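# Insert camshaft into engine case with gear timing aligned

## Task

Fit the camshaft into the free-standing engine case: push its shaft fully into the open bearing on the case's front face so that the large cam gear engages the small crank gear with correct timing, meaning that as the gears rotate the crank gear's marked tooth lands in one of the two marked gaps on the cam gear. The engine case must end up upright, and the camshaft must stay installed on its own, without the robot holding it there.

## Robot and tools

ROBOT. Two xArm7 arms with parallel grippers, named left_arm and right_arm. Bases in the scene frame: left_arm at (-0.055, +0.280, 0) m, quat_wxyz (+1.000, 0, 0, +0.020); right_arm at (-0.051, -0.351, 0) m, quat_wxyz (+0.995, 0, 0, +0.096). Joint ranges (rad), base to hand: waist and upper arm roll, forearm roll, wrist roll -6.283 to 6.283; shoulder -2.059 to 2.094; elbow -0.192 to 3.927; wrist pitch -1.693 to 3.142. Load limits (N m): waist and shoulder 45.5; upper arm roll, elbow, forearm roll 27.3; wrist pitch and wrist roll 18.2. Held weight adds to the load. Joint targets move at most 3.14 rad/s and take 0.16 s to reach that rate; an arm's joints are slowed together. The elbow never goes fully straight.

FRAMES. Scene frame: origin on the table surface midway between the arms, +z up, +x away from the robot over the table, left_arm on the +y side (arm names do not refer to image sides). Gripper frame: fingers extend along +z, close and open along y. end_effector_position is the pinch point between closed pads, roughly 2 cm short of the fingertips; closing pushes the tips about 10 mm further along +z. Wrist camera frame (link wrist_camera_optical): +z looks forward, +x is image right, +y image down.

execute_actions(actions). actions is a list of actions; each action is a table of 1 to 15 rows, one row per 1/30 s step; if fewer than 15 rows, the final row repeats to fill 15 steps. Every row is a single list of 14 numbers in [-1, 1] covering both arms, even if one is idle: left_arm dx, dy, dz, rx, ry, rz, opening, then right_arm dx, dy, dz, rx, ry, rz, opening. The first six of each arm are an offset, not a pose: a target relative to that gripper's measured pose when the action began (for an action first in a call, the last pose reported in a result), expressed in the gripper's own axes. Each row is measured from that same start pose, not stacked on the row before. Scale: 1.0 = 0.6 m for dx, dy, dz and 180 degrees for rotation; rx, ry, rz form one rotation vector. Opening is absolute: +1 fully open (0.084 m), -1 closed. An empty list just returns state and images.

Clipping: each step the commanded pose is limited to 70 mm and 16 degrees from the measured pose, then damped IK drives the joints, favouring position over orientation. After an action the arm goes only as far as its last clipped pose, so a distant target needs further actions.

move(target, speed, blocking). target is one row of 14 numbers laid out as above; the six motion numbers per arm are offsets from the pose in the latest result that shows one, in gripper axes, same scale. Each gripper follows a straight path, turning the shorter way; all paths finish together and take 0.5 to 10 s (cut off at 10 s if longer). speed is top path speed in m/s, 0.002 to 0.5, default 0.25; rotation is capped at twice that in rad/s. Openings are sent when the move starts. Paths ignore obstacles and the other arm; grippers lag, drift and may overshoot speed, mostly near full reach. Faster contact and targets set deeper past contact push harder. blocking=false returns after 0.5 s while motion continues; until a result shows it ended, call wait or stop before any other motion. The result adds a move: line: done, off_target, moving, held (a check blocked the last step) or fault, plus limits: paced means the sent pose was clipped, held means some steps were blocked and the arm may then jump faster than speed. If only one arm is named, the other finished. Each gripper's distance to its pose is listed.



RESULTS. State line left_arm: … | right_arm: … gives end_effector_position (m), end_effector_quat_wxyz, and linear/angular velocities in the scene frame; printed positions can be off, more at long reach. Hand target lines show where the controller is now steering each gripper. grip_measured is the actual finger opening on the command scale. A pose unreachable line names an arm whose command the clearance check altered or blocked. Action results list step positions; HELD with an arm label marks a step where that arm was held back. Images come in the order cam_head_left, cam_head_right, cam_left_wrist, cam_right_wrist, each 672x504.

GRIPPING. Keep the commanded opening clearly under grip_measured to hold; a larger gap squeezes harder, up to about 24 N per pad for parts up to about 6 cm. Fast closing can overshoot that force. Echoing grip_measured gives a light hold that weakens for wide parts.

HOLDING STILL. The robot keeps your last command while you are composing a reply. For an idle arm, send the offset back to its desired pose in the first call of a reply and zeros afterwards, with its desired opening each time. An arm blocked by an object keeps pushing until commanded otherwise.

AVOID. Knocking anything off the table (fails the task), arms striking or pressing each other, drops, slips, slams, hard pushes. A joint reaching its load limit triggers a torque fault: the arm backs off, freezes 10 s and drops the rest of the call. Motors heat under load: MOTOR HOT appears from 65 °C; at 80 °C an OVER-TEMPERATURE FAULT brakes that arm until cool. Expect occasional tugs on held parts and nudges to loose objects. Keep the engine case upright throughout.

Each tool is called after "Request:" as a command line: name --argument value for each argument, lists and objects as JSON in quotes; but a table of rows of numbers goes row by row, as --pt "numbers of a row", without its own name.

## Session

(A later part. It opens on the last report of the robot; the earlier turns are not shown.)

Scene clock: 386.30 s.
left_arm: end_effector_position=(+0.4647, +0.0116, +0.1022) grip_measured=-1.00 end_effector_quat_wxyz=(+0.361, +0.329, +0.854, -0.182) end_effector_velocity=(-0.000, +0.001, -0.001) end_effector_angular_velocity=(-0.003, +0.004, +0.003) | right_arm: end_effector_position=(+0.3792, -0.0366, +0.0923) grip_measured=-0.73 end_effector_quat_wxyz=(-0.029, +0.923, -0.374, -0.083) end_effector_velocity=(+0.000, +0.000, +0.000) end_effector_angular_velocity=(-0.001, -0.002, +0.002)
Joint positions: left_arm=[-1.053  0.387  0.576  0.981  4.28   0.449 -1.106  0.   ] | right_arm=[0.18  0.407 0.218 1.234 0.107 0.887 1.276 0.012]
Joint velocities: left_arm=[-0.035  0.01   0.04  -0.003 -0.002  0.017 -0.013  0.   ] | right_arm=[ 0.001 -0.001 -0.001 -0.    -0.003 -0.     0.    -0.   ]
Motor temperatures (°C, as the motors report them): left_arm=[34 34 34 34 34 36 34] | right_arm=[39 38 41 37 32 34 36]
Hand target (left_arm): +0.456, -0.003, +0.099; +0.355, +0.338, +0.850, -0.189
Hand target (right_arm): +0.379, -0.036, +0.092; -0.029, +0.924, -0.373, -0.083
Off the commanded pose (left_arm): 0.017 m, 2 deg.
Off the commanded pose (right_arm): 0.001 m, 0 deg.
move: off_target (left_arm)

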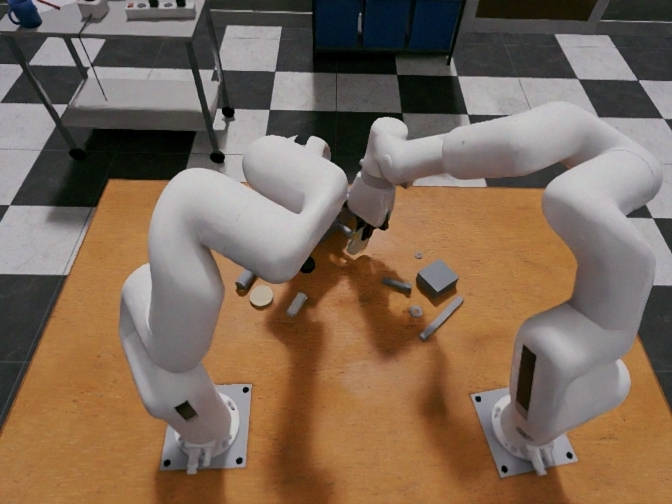

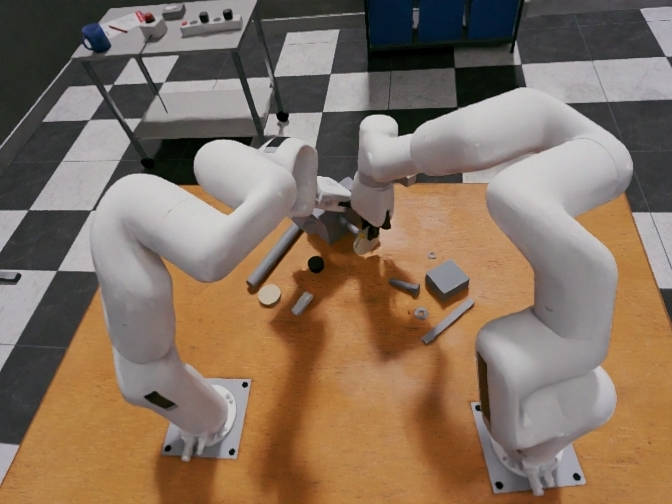

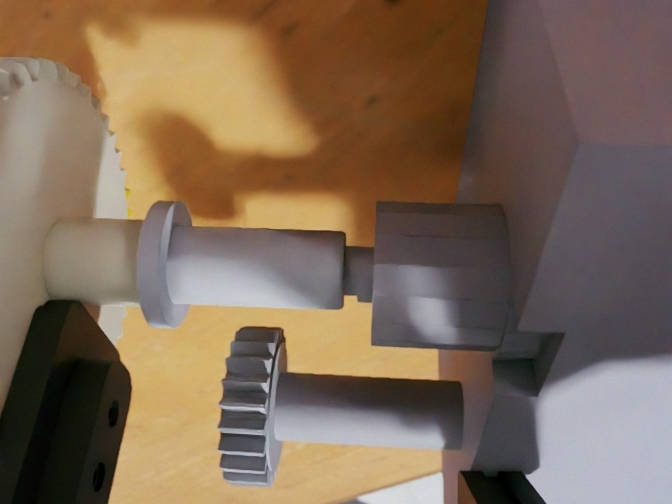

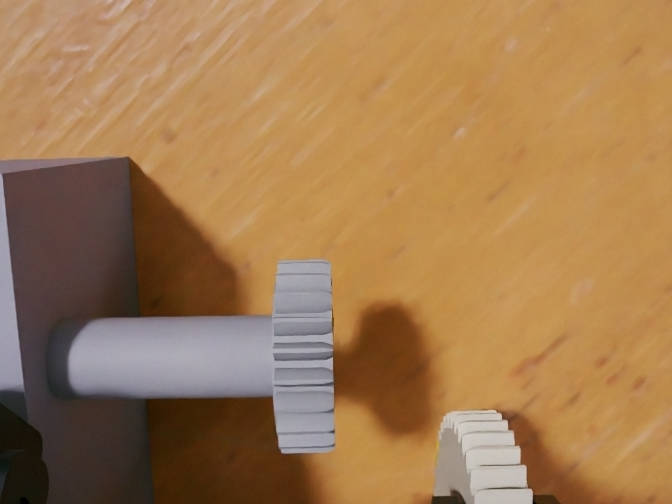

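Request:
move --target '[0.006,-0.05,0.006,0,0,0,-1, 0,0.055,0,0,0,0,-1]' --speed 0.02

Request:
move --target '[-0.012,0,-0.012,0,0,0,-1, 0,0,0,0,0,0,-1]' --speed 0.03

Request:
move --target '[0.035,0.04,-0.035,0,0,0,-1, 0,0,0,0,0,0,-1]' --speed 0.05

Request:
move --target '[0.015,0,0.015,0,0,0,-1, 0,0,0,0,0,0,-1]' --speed 0.015

Scene clock: 396.33 s.
left_arm: end_effector_position=(+0.4450, -0.0102, +0.1021) grip_measured=-1.00 end_effector_quat_wxyz=(+0.363, +0.328, +0.853, -0.183) end_effector_velocity=(-0.001, -0.001, +0.000) end_effector_angular_velocity=(-0.002, -0.001, +0.002) | right_arm: end_effector_position=(+0.3574, -0.0605, +0.0932) grip_measured=-0.73 end_effector_quat_wxyz=(-0.029, +0.923, -0.375, -0.082) end_effector_velocity=(-0.003, -0.002, -0.001) end_effector_angular_velocity=(-0.001, +0.003, +0.001)
Joint positions: left_arm=[-1.122  0.369  0.575  0.962  4.192  0.406 -1.065  0.   ] | right_arm=[0.159 0.312 0.217 1.099 0.135 0.847 1.24  0.012]
Joint velocities: left_arm=[-0.003 -0.001 -0.001 -0.001 -0.009 -0.003  0.005  0.   ] | right_arm=[ 0.001 -0.006 -0.003 -0.012  0.004 -0.002 -0.004 -0.   ]
Motor temperatures (°C, as the motors report them): left_arm=[34 34 34 34 34 37 34] | right_arm=[39 38 41 38 32 34 36]
Hand target (left_arm): +0.444, -0.010, +0.099; +0.361, +0.329, +0.854, -0.181
Hand target (right_arm): +0.356, -0.060, +0.093; -0.029, +0.923, -0.374, -0.083
Off the commanded pose (left_arm): 0.003 m, 0 deg.
Off the commanded pose (right_arm): 0.001 m, 0 deg.
move: done

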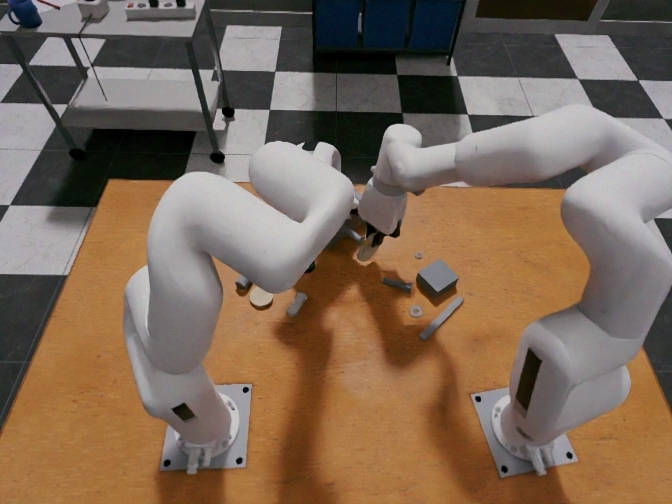

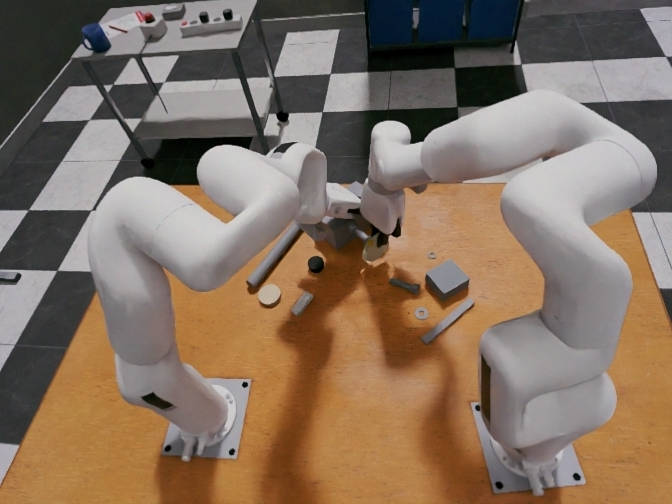

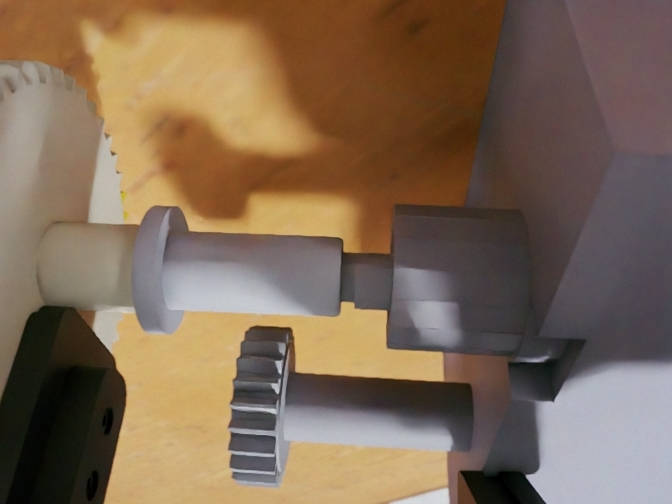

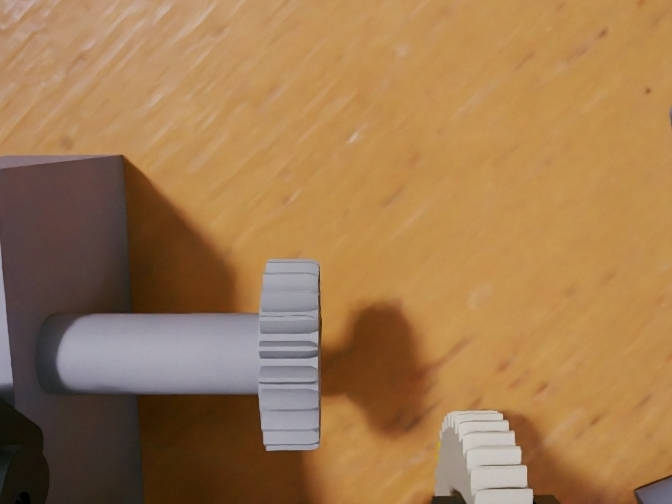

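Scene clock: 397.63 s.
left_arm: end_effector_position=(+0.4451, -0.0096, +0.1122) grip_measured=-1.00 end_effector_quat_wxyz=(+0.363, +0.328, +0.853, -0.183) end_effector_velocity=(+0.001, -0.000, +0.002) end_effector_angular_velocity=(-0.003, -0.003, +0.002) | right_arm: end_effector_position=(+0.3570, -0.0595, +0.0936) grip_measured=-0.73 end_effector_quat_wxyz=(-0.030, +0.923, -0.374, -0.082) end_effector_velocity=(+0.000, -0.001, -0.000) end_effector_angular_velocity=(-0.001, +0.001, -0.003)
Joint positions: left_arm=[-1.123  0.341  0.573  0.958  4.232  0.387 -1.096  0.   ] | right_arm=[0.158 0.312 0.22  1.1   0.135 0.847 1.241 0.012]
Joint velocities: left_arm=[ 0.001 -0.003  0.     0.002  0.001 -0.001 -0.001  0.   ] | right_arm=[-0.002  0.    -0.    -0.001 -0.     0.001  0.    -0.   ]
Motor temperatures (°C, as the motors report them): left_arm=[34 34 34 34 34 37 34] | right_arm=[39 38 41 38 32 34 36]
Hand target (left_arm): +0.445, -0.009, +0.112; +0.363, +0.328, +0.853, -0.183
Hand target (right_arm): +0.357, -0.061, +0.093; -0.029, +0.923, -0.375, -0.082
Off the commanded pose (left_arm): 0.000 m, 0 deg.
Off the commanded pose (right_arm): 0.001 m, 0 deg.
move: done

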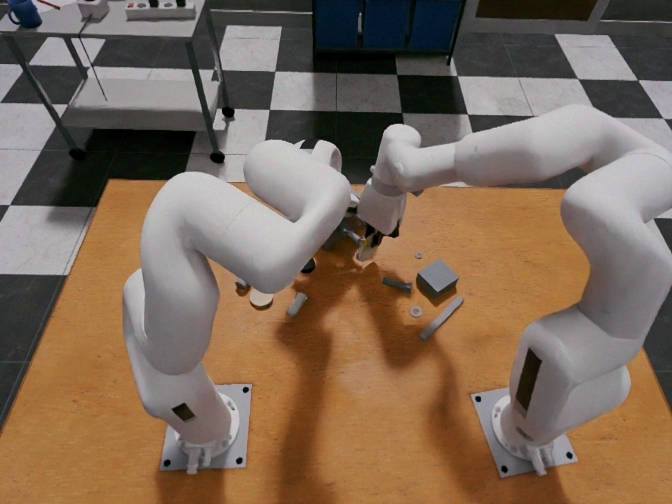

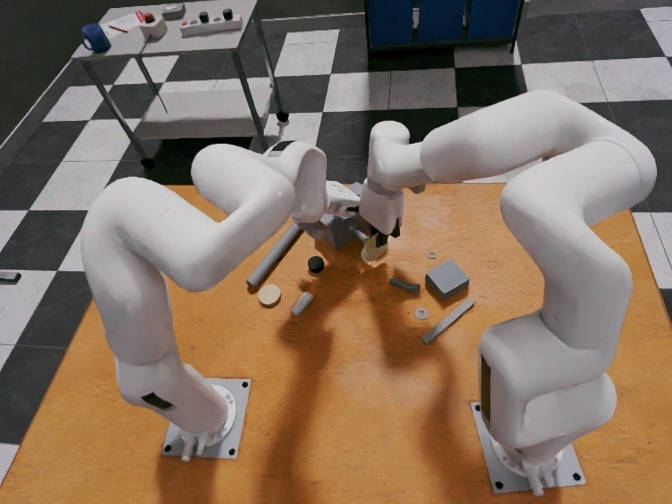

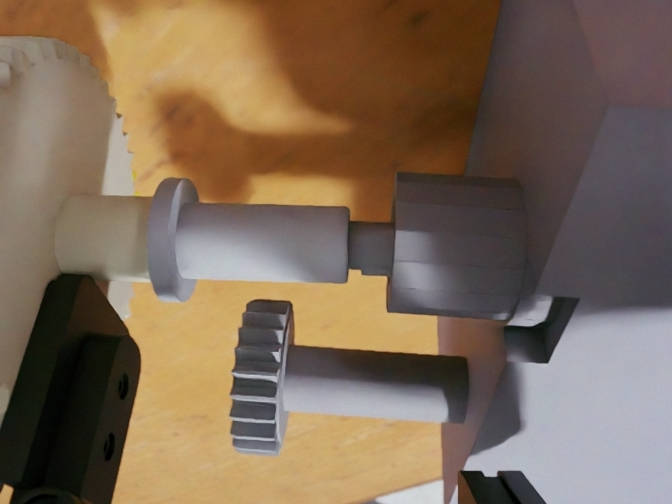

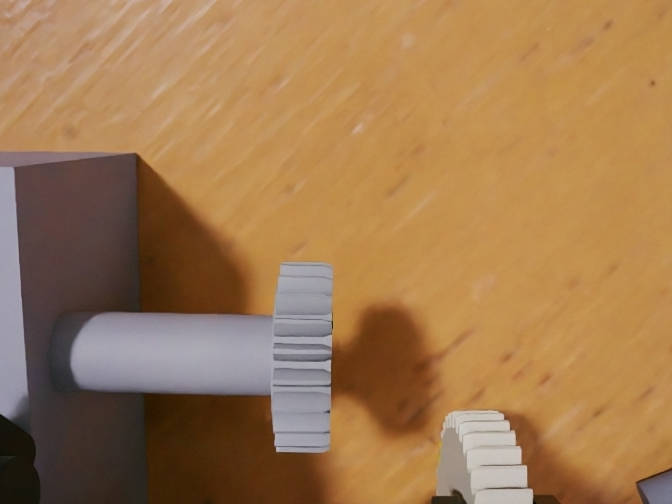

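Scene clock: 398.83 s.
left_arm: end_effector_position=(+0.4402, +0.0276, +0.1089) grip_measured=-1.00 end_effector_quat_wxyz=(+0.363, +0.328, +0.853, -0.183) end_effector_velocity=(-0.000, +0.004, -0.002) end_effector_angular_velocity=(+0.002, +0.002, +0.003) | right_arm: end_effector_position=(+0.3570, -0.0594, +0.0935) grip_measured=-0.73 end_effector_quat_wxyz=(-0.030, +0.923, -0.374, -0.082) end_effector_velocity=(+0.000, +0.000, +0.001) end_effector_angular_velocity=(+0.000, -0.002, +0.000)
Joint positions: left_arm=[-1.087  0.289  0.609  0.88   4.255  0.435 -1.042  0.   ] | right_arm=[0.158 0.312 0.22  1.1   0.135 0.847 1.241 0.012]
Joint velocities: left_arm=[ 0.004 -0.001  0.003 -0.005  0.     0.003  0.004  0.   ] | right_arm=[-0.    -0.001  0.     0.    -0.001 -0.     0.     0.   ]
Motor temperatures (°C, as the motors report them): left_arm=[34 34 34 34 34 37 34] | right_arm=[39 38 41 38 32 34 36]
Hand target (left_arm): +0.440, +0.028, +0.109; +0.363, +0.328, +0.853, -0.183
Hand target (right_arm): +0.357, -0.060, +0.094; -0.030, +0.923, -0.374, -0.082
Off the commanded pose (left_arm): 0.001 m, 0 deg.
Off the commanded pose (right_arm): 0.000 m, 0 deg.
move: done

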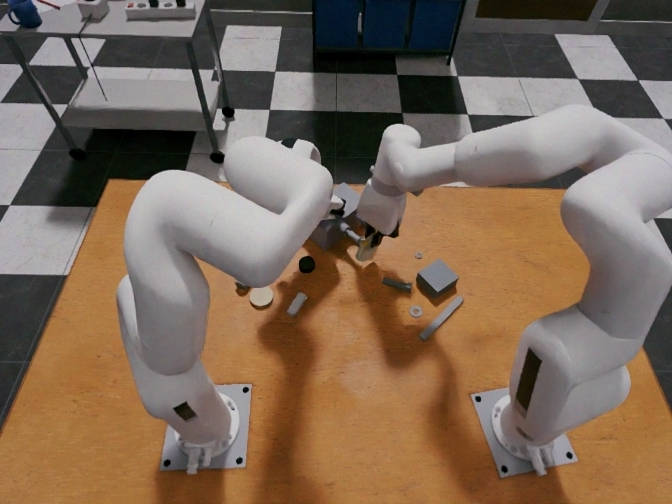

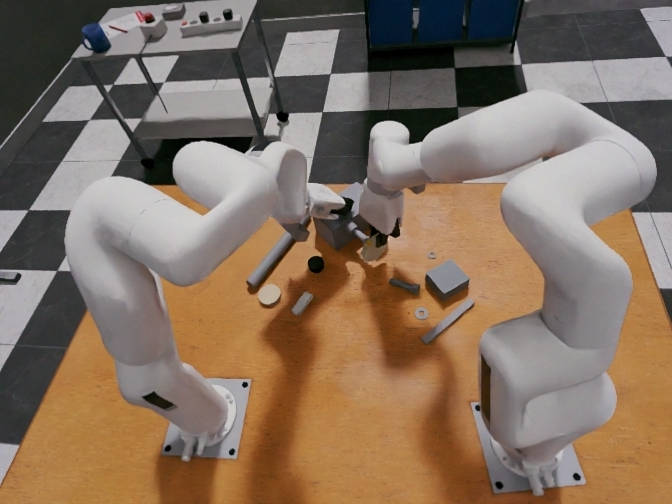

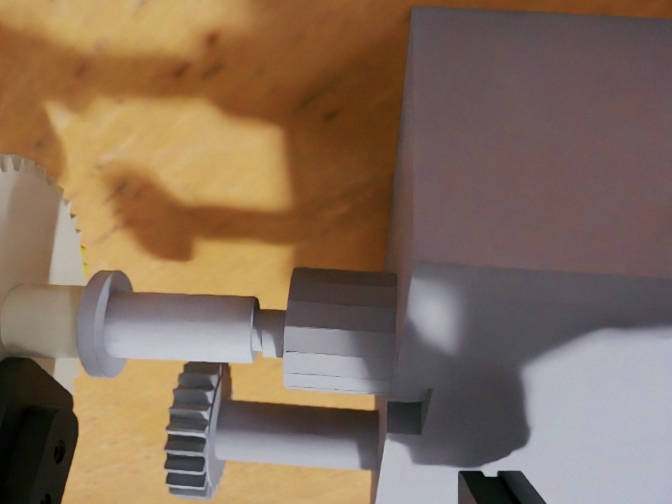

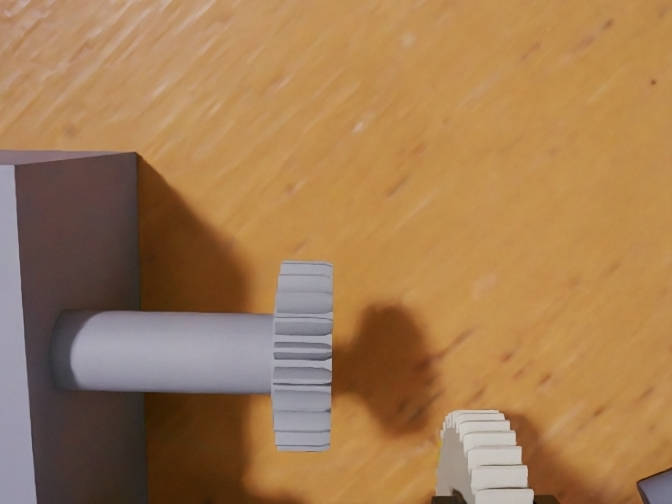

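Scene clock: 399.90 s.
left_arm: end_effector_position=(+0.4431, +0.0252, +0.1019) grip_measured=-1.00 end_effector_quat_wxyz=(+0.368, +0.327, +0.851, -0.185) end_effector_velocity=(+0.001, -0.002, -0.003) end_effector_angular_velocity=(-0.005, -0.003, -0.000) | right_arm: end_effector_position=(+0.3573, -0.0598, +0.0935) grip_measured=-0.73 end_effector_quat_wxyz=(-0.030, +0.923, -0.375, -0.082) end_effector_velocity=(+0.001, -0.002, -0.000) end_effector_angular_velocity=(-0.001, -0.000, -0.004)
Joint positions: left_arm=[-1.084  0.319  0.61   0.89   4.209  0.46  -1.006  0.   ] | right_arm=[0.157 0.312 0.22  1.1   0.135 0.847 1.241 0.012]
Joint velocities: left_arm=[-0.     0.013  0.001  0.005 -0.021  0.012  0.014  0.   ] | right_arm=[-0.002  0.    -0.003  0.    -0.     0.     0.     0.   ]
Motor temperatures (°C, as the motors report them): left_arm=[34 34 34 34 34 37 34] | right_arm=[39 38 41 38 32 34 36]
Hand target (left_arm): +0.440, +0.027, +0.096; +0.363, +0.328, +0.853, -0.183
Hand target (right_arm): +0.357, -0.059, +0.094; -0.030, +0.923, -0.374, -0.082
Off the commanded pose (left_arm): 0.007 m, 1 deg.
Off the commanded pose (right_arm): 0.001 m, 0 deg.
move: off_target (left_arm)

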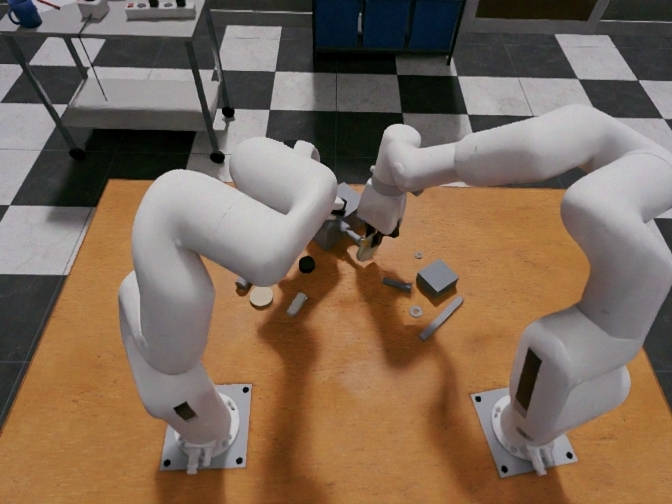

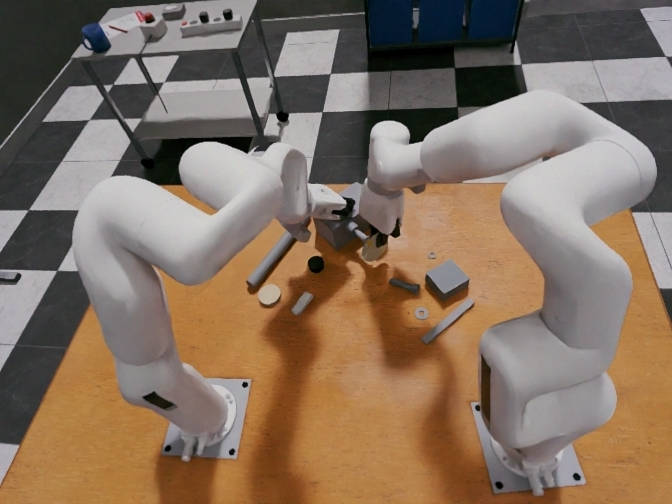

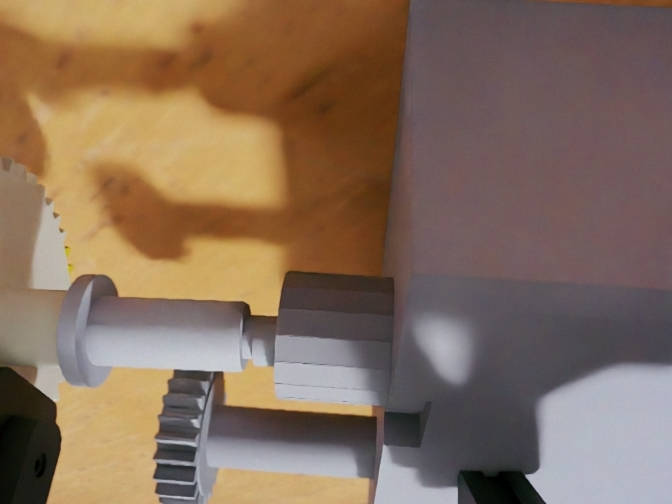

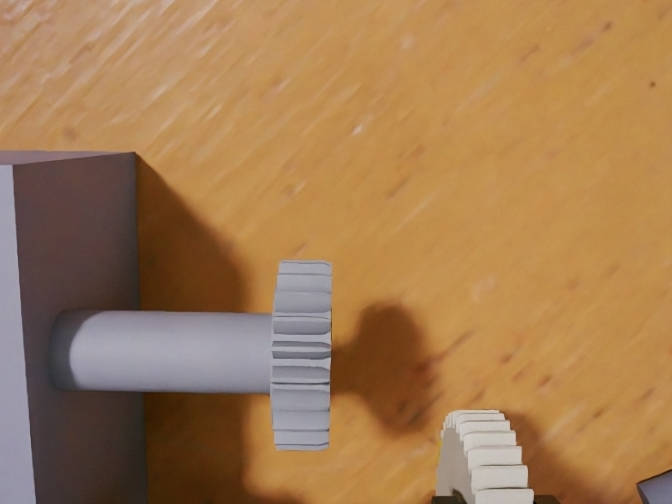

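Pressing slides the case and the finger is only 3 cm from the front. Go behind instead.

Request:
move --target '[-0.014,0,-0.014,0,0,0,-1, 0,0,0,0,0,0,-1]' --speed 0.03

Request:
move --target '[-0.006,0.1,-0.006,0,0,0,-1, 0,0,0,0,0,0,-1]' --speed 0.06

Scene clock: 407.60 s.
left_arm: end_effector_position=(+0.4429, +0.0263, +0.1132) grip_measured=-1.00 end_effector_quat_wxyz=(+0.367, +0.327, +0.851, -0.185) end_effector_velocity=(+0.001, -0.001, +0.002) end_effector_angular_velocity=(-0.002, -0.003, -0.001) | right_arm: end_effector_position=(+0.3569, -0.0593, +0.0936) grip_measured=-0.73 end_effector_quat_wxyz=(-0.030, +0.923, -0.374, -0.082) end_effector_velocity=(+0.001, -0.001, +0.000) end_effector_angular_velocity=(+0.000, -0.001, -0.002)
Joint positions: left_arm=[-1.085  0.285  0.608  0.885  4.253  0.435 -1.04   0.   ] | right_arm=[0.157 0.312 0.221 1.1   0.135 0.847 1.241 0.012]
Joint velocities: left_arm=[-0.001 -0.002  0.001  0.003  0.003 -0.001 -0.002  0.   ] | right_arm=[-0.001 -0.001 -0.     0.    -0.     0.     0.     0.   ]
Motor temperatures (°C, as the motors report them): left_arm=[34 34 34 34 34 37 34] | right_arm=[39 38 41 38 32 34 36]
Hand target (left_arm): +0.443, +0.026, +0.114; +0.368, +0.327, +0.851, -0.185
Hand target (right_arm): +0.357, -0.060, +0.094; -0.030, +0.923, -0.375, -0.082
Off the commanded pose (left_arm): 0.001 m, 0 deg.
Off the commanded pose (right_arm): 0.001 m, 0 deg.
move: done

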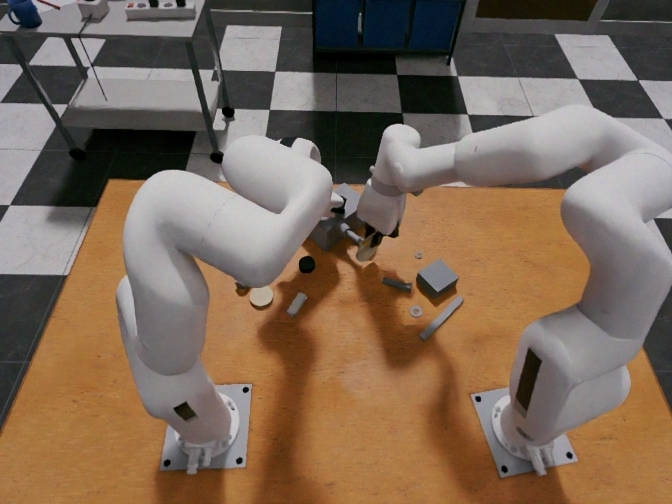

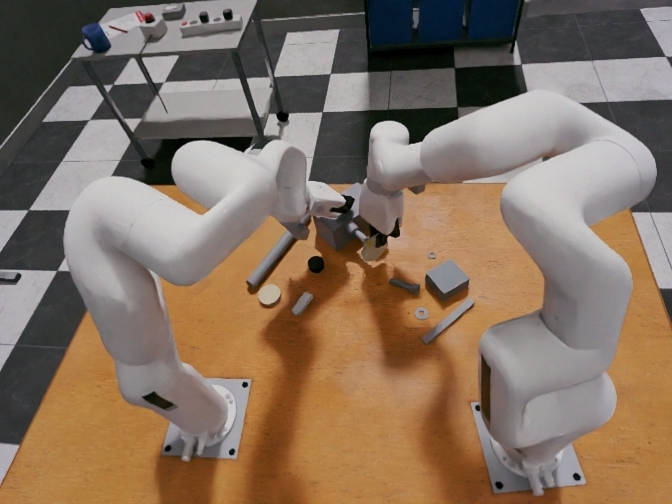

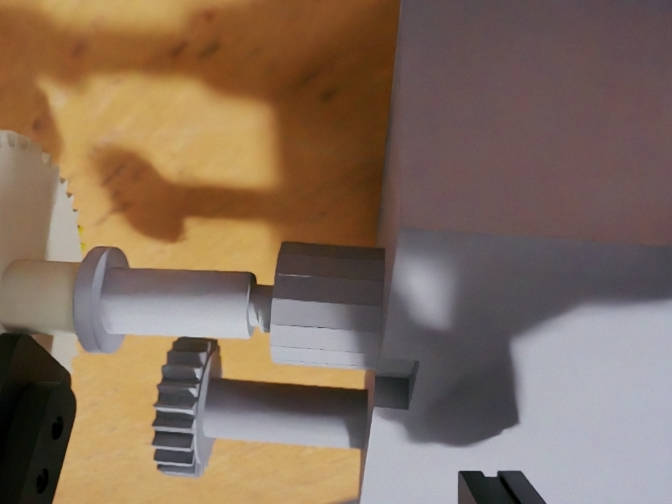

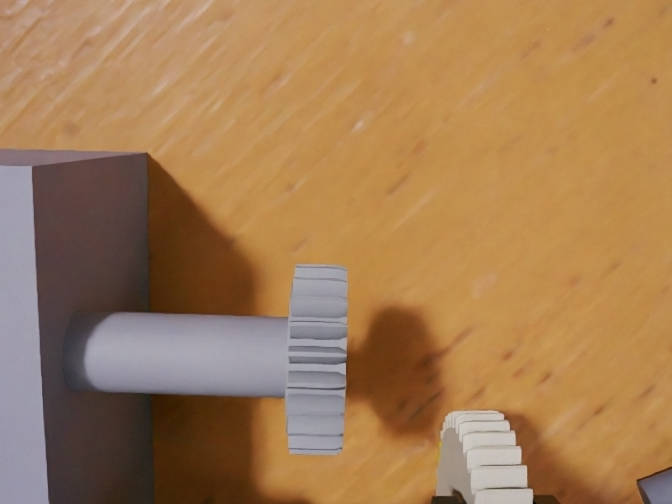

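Scene clock: 409.03 s.
left_arm: end_effector_position=(+0.4840, +0.0693, +0.1139) grip_measured=-1.00 end_effector_quat_wxyz=(+0.367, +0.327, +0.851, -0.185) end_effector_velocity=(+0.002, +0.002, -0.001) end_effector_angular_velocity=(+0.000, +0.002, -0.001) | right_arm: end_effector_position=(+0.3569, -0.0593, +0.0936) grip_measured=-0.73 end_effector_quat_wxyz=(-0.030, +0.923, -0.374, -0.082) end_effector_velocity=(+0.000, +0.000, -0.000) end_effector_angular_velocity=(+0.000, -0.000, -0.000)
Joint positions: left_arm=[-0.979  0.354  0.654  0.949  4.398  0.557 -1.116  0.   ] | right_arm=[0.157 0.312 0.221 1.1   0.135 0.847 1.241 0.012]
Joint velocities: left_arm=[ 0.006  0.007  0.002  0.006  0.009  0.008 -0.007  0.   ] | right_arm=[ 0.     0.    -0.    -0.     0.    -0.001  0.     0.   ]
Motor temperatures (°C, as the motors report them): left_arm=[34 34 34 34 34 37 34] | right_arm=[39 38 41 38 32 34 36]
Hand target (left_arm): +0.484, +0.070, +0.114; +0.367, +0.327, +0.851, -0.185
Hand target (right_arm): +0.357, -0.059, +0.094; -0.030, +0.923, -0.374, -0.082
Off the commanded pose (left_arm): 0.001 m, 0 deg.
Off the commanded pose (right_arm): 0.000 m, 0 deg.
move: done

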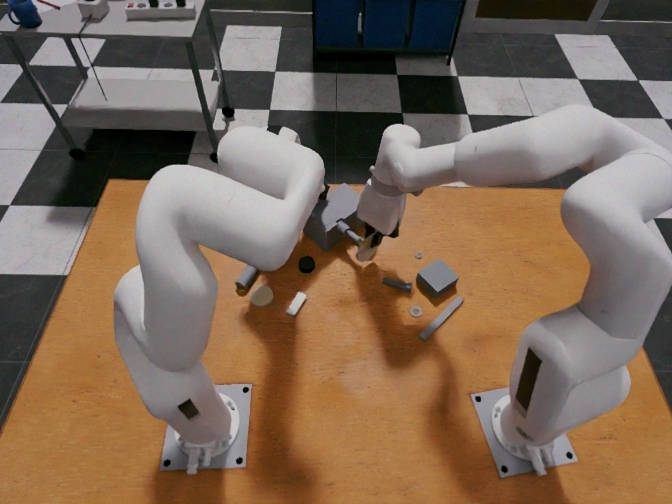

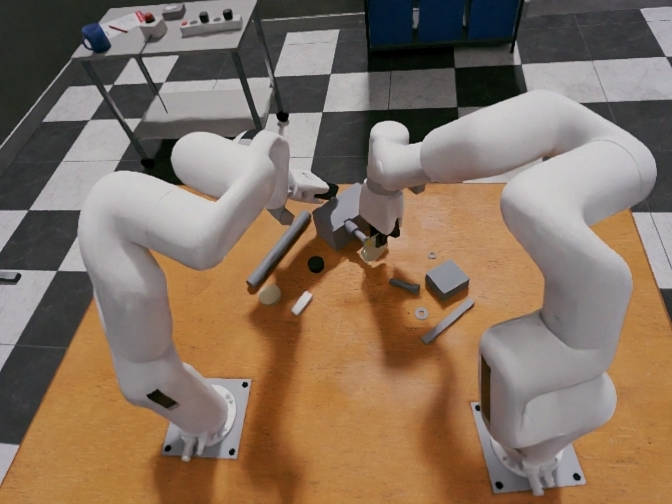

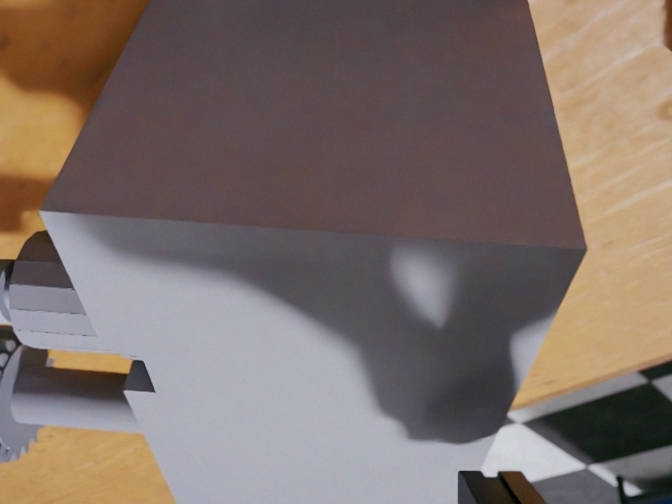

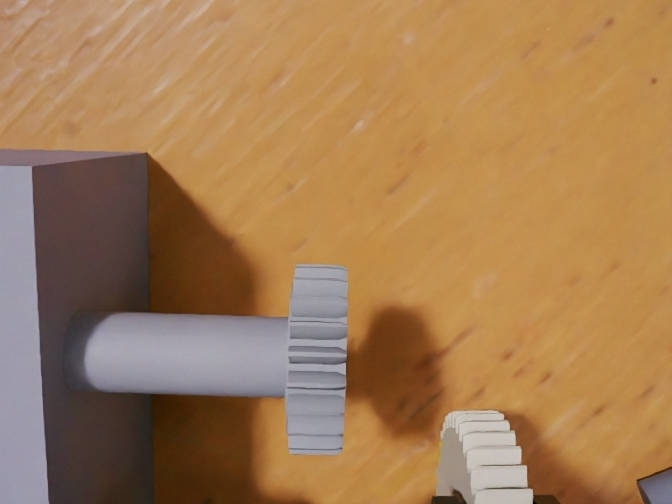

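Request:
move --target '[0,0.05,0,0,0,0,-1, -0.002,0,0,0,0,0.008,-1]' --speed 0.05

Request:
move --target '[0.045,0,0.045,0,0,0,-1, 0,0,0,0,0,0,-1]' --speed 0.04

Request:
move --target '[0,-0.04,0,0,0,0,-1, 0,0,0,0,0,0,-1]' --speed 0.01

Scene clock: 424.33 s.
left_arm: end_effector_position=(+0.5044, +0.0904, +0.1117) grip_measured=-1.00 end_effector_quat_wxyz=(+0.367, +0.327, +0.851, -0.185) end_effector_velocity=(+0.003, +0.002, +0.000) end_effector_angular_velocity=(-0.001, +0.000, -0.001) | right_arm: end_effector_position=(+0.3563, -0.0587, +0.0938) grip_measured=-0.73 end_effector_quat_wxyz=(-0.029, +0.918, -0.386, -0.082) end_effector_velocity=(+0.000, -0.000, +0.000) end_effector_angular_velocity=(-0.000, +0.000, -0.003)
Joint positions: left_arm=[-0.924  0.405  0.674  0.995  4.445  0.623 -1.139  0.   ] | right_arm=[0.162 0.311 0.218 1.099 0.136 0.847 1.267 0.012]
Joint velocities: left_arm=[ 0.007  0.007  0.001  0.008  0.006  0.008 -0.004  0.   ] | right_arm=[-0.    -0.001 -0.    -0.     0.     0.001  0.003 -0.   ]
Motor temperatures (°C, as the motors report them): left_arm=[34 34 34 35 34 36 34] | right_arm=[39 38 41 38 32 34 36]
Hand target (left_arm): +0.505, +0.091, +0.112; +0.367, +0.327, +0.851, -0.185
Hand target (right_arm): +0.356, -0.058, +0.094; -0.029, +0.918, -0.386, -0.082
Off the commanded pose (left_arm): 0.001 m, 0 deg.
Off the commanded pose (right_arm): 0.000 m, 0 deg.
move: done

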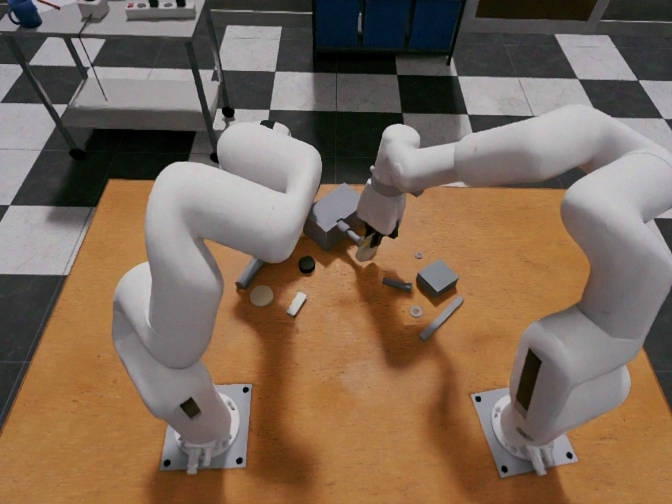

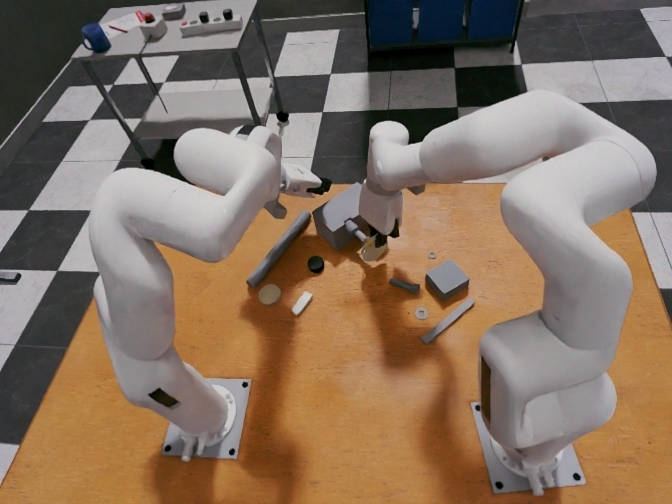

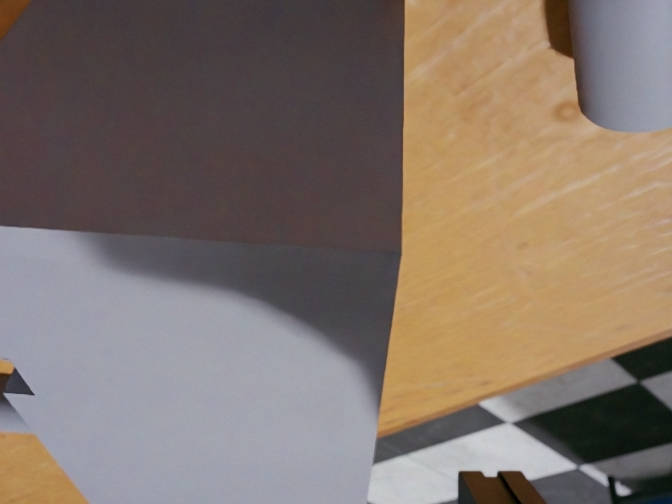

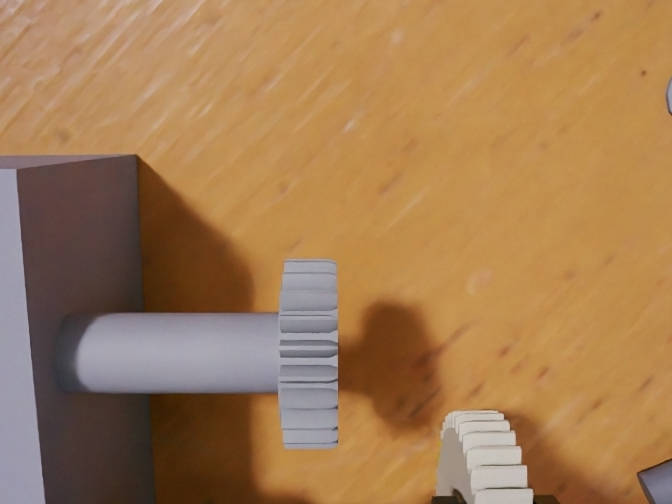

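Scene clock: 425.70 s.
left_arm: end_effector_position=(+0.5042, +0.0868, +0.0742) grip_measured=-1.00 end_effector_quat_wxyz=(+0.367, +0.327, +0.851, -0.185) end_effector_velocity=(+0.001, -0.000, -0.002) end_effector_angular_velocity=(+0.000, -0.003, -0.001) | right_arm: end_effector_position=(+0.3563, -0.0587, +0.0938) grip_measured=-0.73 end_effector_quat_wxyz=(-0.029, +0.918, -0.386, -0.082) end_effector_velocity=(-0.000, -0.000, -0.000) end_effector_angular_velocity=(-0.000, +0.001, -0.000)
Joint positions: left_arm=[-0.9    0.505  0.648  1.012  4.322  0.668 -1.045  0.   ] | right_arm=[0.162 0.311 0.218 1.099 0.136 0.847 1.267 0.012]
Joint velocities: left_arm=[ 0.002  0.007 -0.002  0.003 -0.01   0.004  0.009  0.   ] | right_arm=[-0.  0. -0. -0. -0.  0. -0. -0.]
Motor temperatures (°C, as the motors report them): left_arm=[34 34 33 35 34 36 34] | right_arm=[39 38 41 38 32 34 36]
Hand target (left_arm): +0.504, +0.087, +0.074; +0.367, +0.327, +0.851, -0.185
Hand target (right_arm): +0.356, -0.059, +0.094; -0.029, +0.918, -0.386, -0.082
Off the commanded pose (left_arm): 0.001 m, 0 deg.
Off the commanded pose (right_arm): 0.000 m, 0 deg.
move: done

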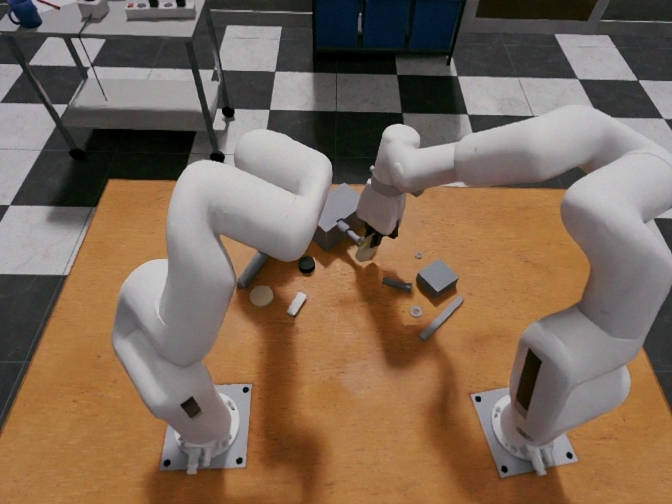

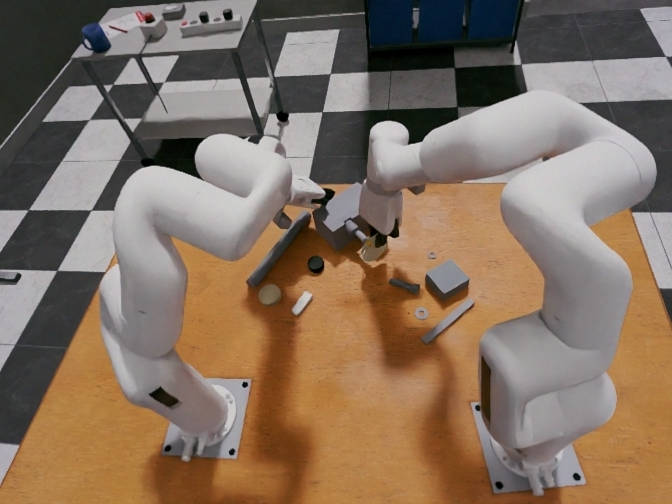

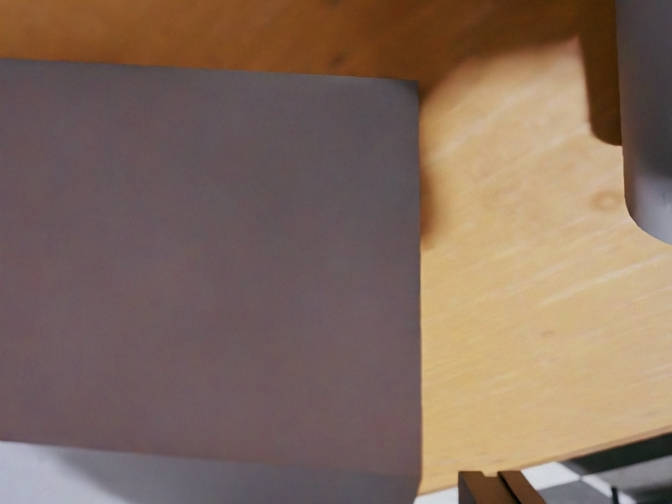

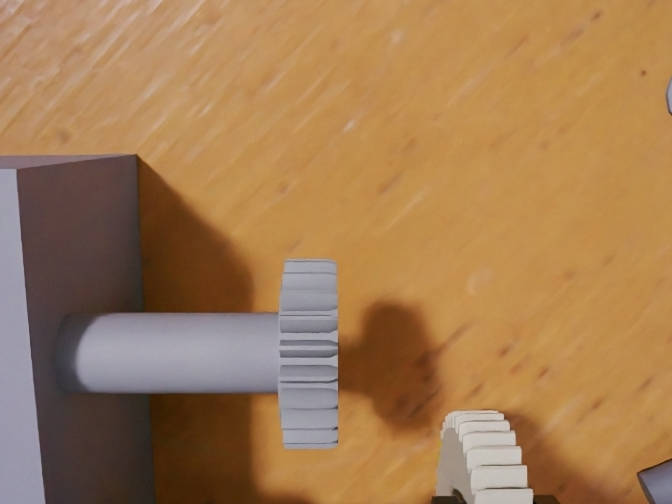

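Scene clock: 428.40 s.
left_arm: end_effector_position=(+0.4880, +0.0697, +0.0763) grip_measured=-1.00 end_effector_quat_wxyz=(+0.368, +0.327, +0.851, -0.185) end_effector_velocity=(-0.000, -0.000, -0.000) end_effector_angular_velocity=(+0.002, -0.000, +0.002) | right_arm: end_effector_position=(+0.3558, -0.0587, +0.0934) grip_measured=-0.73 end_effector_quat_wxyz=(-0.028, +0.919, -0.386, -0.083) end_effector_velocity=(+0.000, -0.000, +0.000) end_effector_angular_velocity=(-0.000, -0.000, -0.000)
Joint positions: left_arm=[-0.946  0.467  0.636  0.975  4.28   0.623 -1.023  0.   ] | right_arm=[0.162 0.311 0.218 1.098 0.136 0.847 1.267 0.012]
Joint velocities: left_arm=[-0.002 -0.    -0.    -0.001 -0.004 -0.004  0.002  0.   ] | right_arm=[-0.     0.    -0.     0.001 -0.     0.001  0.     0.   ]
Motor temperatures (°C, as the motors report them): left_arm=[34 34 33 35 34 36 34] | right_arm=[39 38 41 38 32 34 36]
Hand target (left_arm): +0.488, +0.070, +0.076; +0.367, +0.327, +0.851, -0.185
Hand target (right_arm): +0.356, -0.059, +0.094; -0.029, +0.918, -0.386, -0.082
Off the commanded pose (left_arm): 0.001 m, 0 deg.
Off the commanded pose (right_arm): 0.001 m, 0 deg.
move: done

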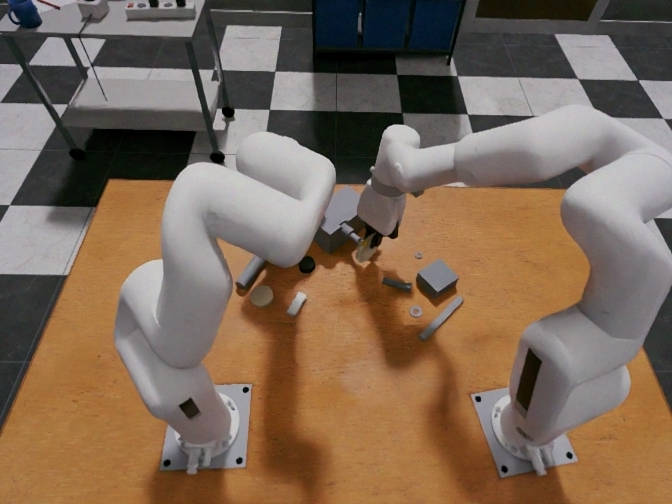

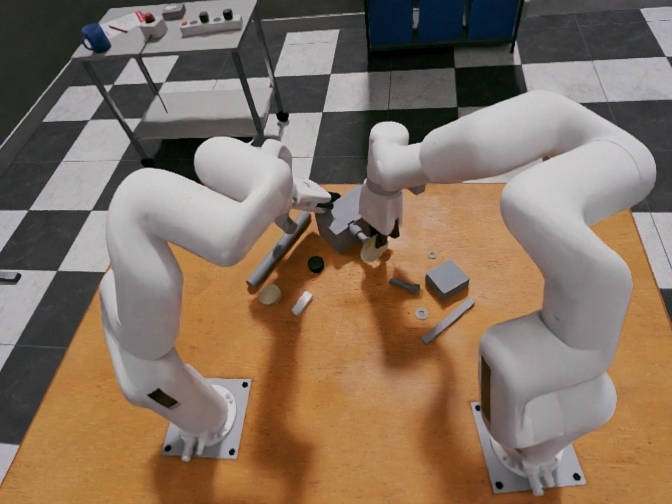

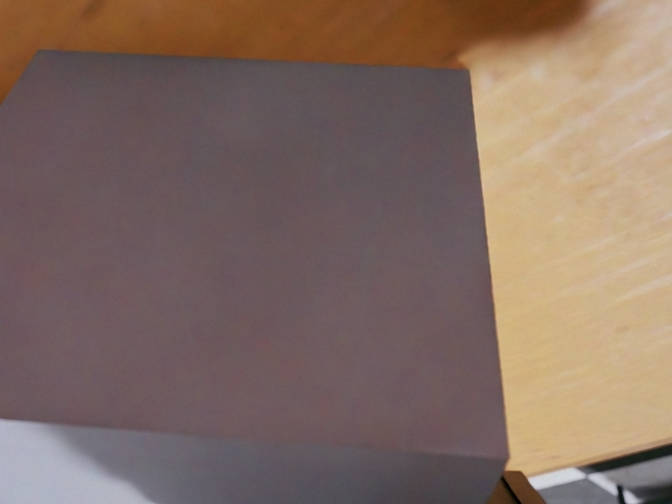

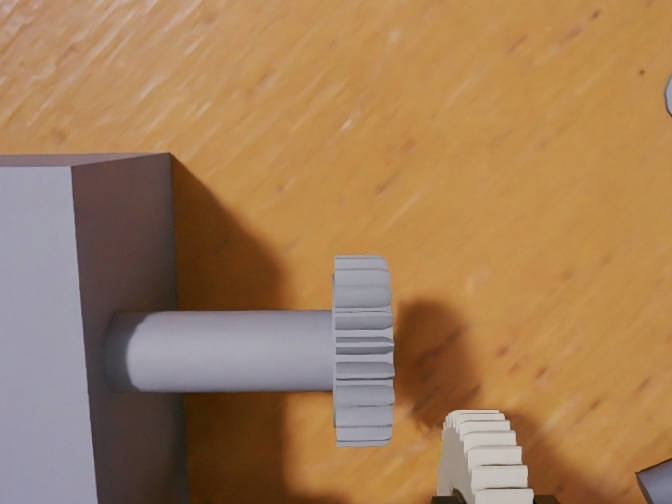

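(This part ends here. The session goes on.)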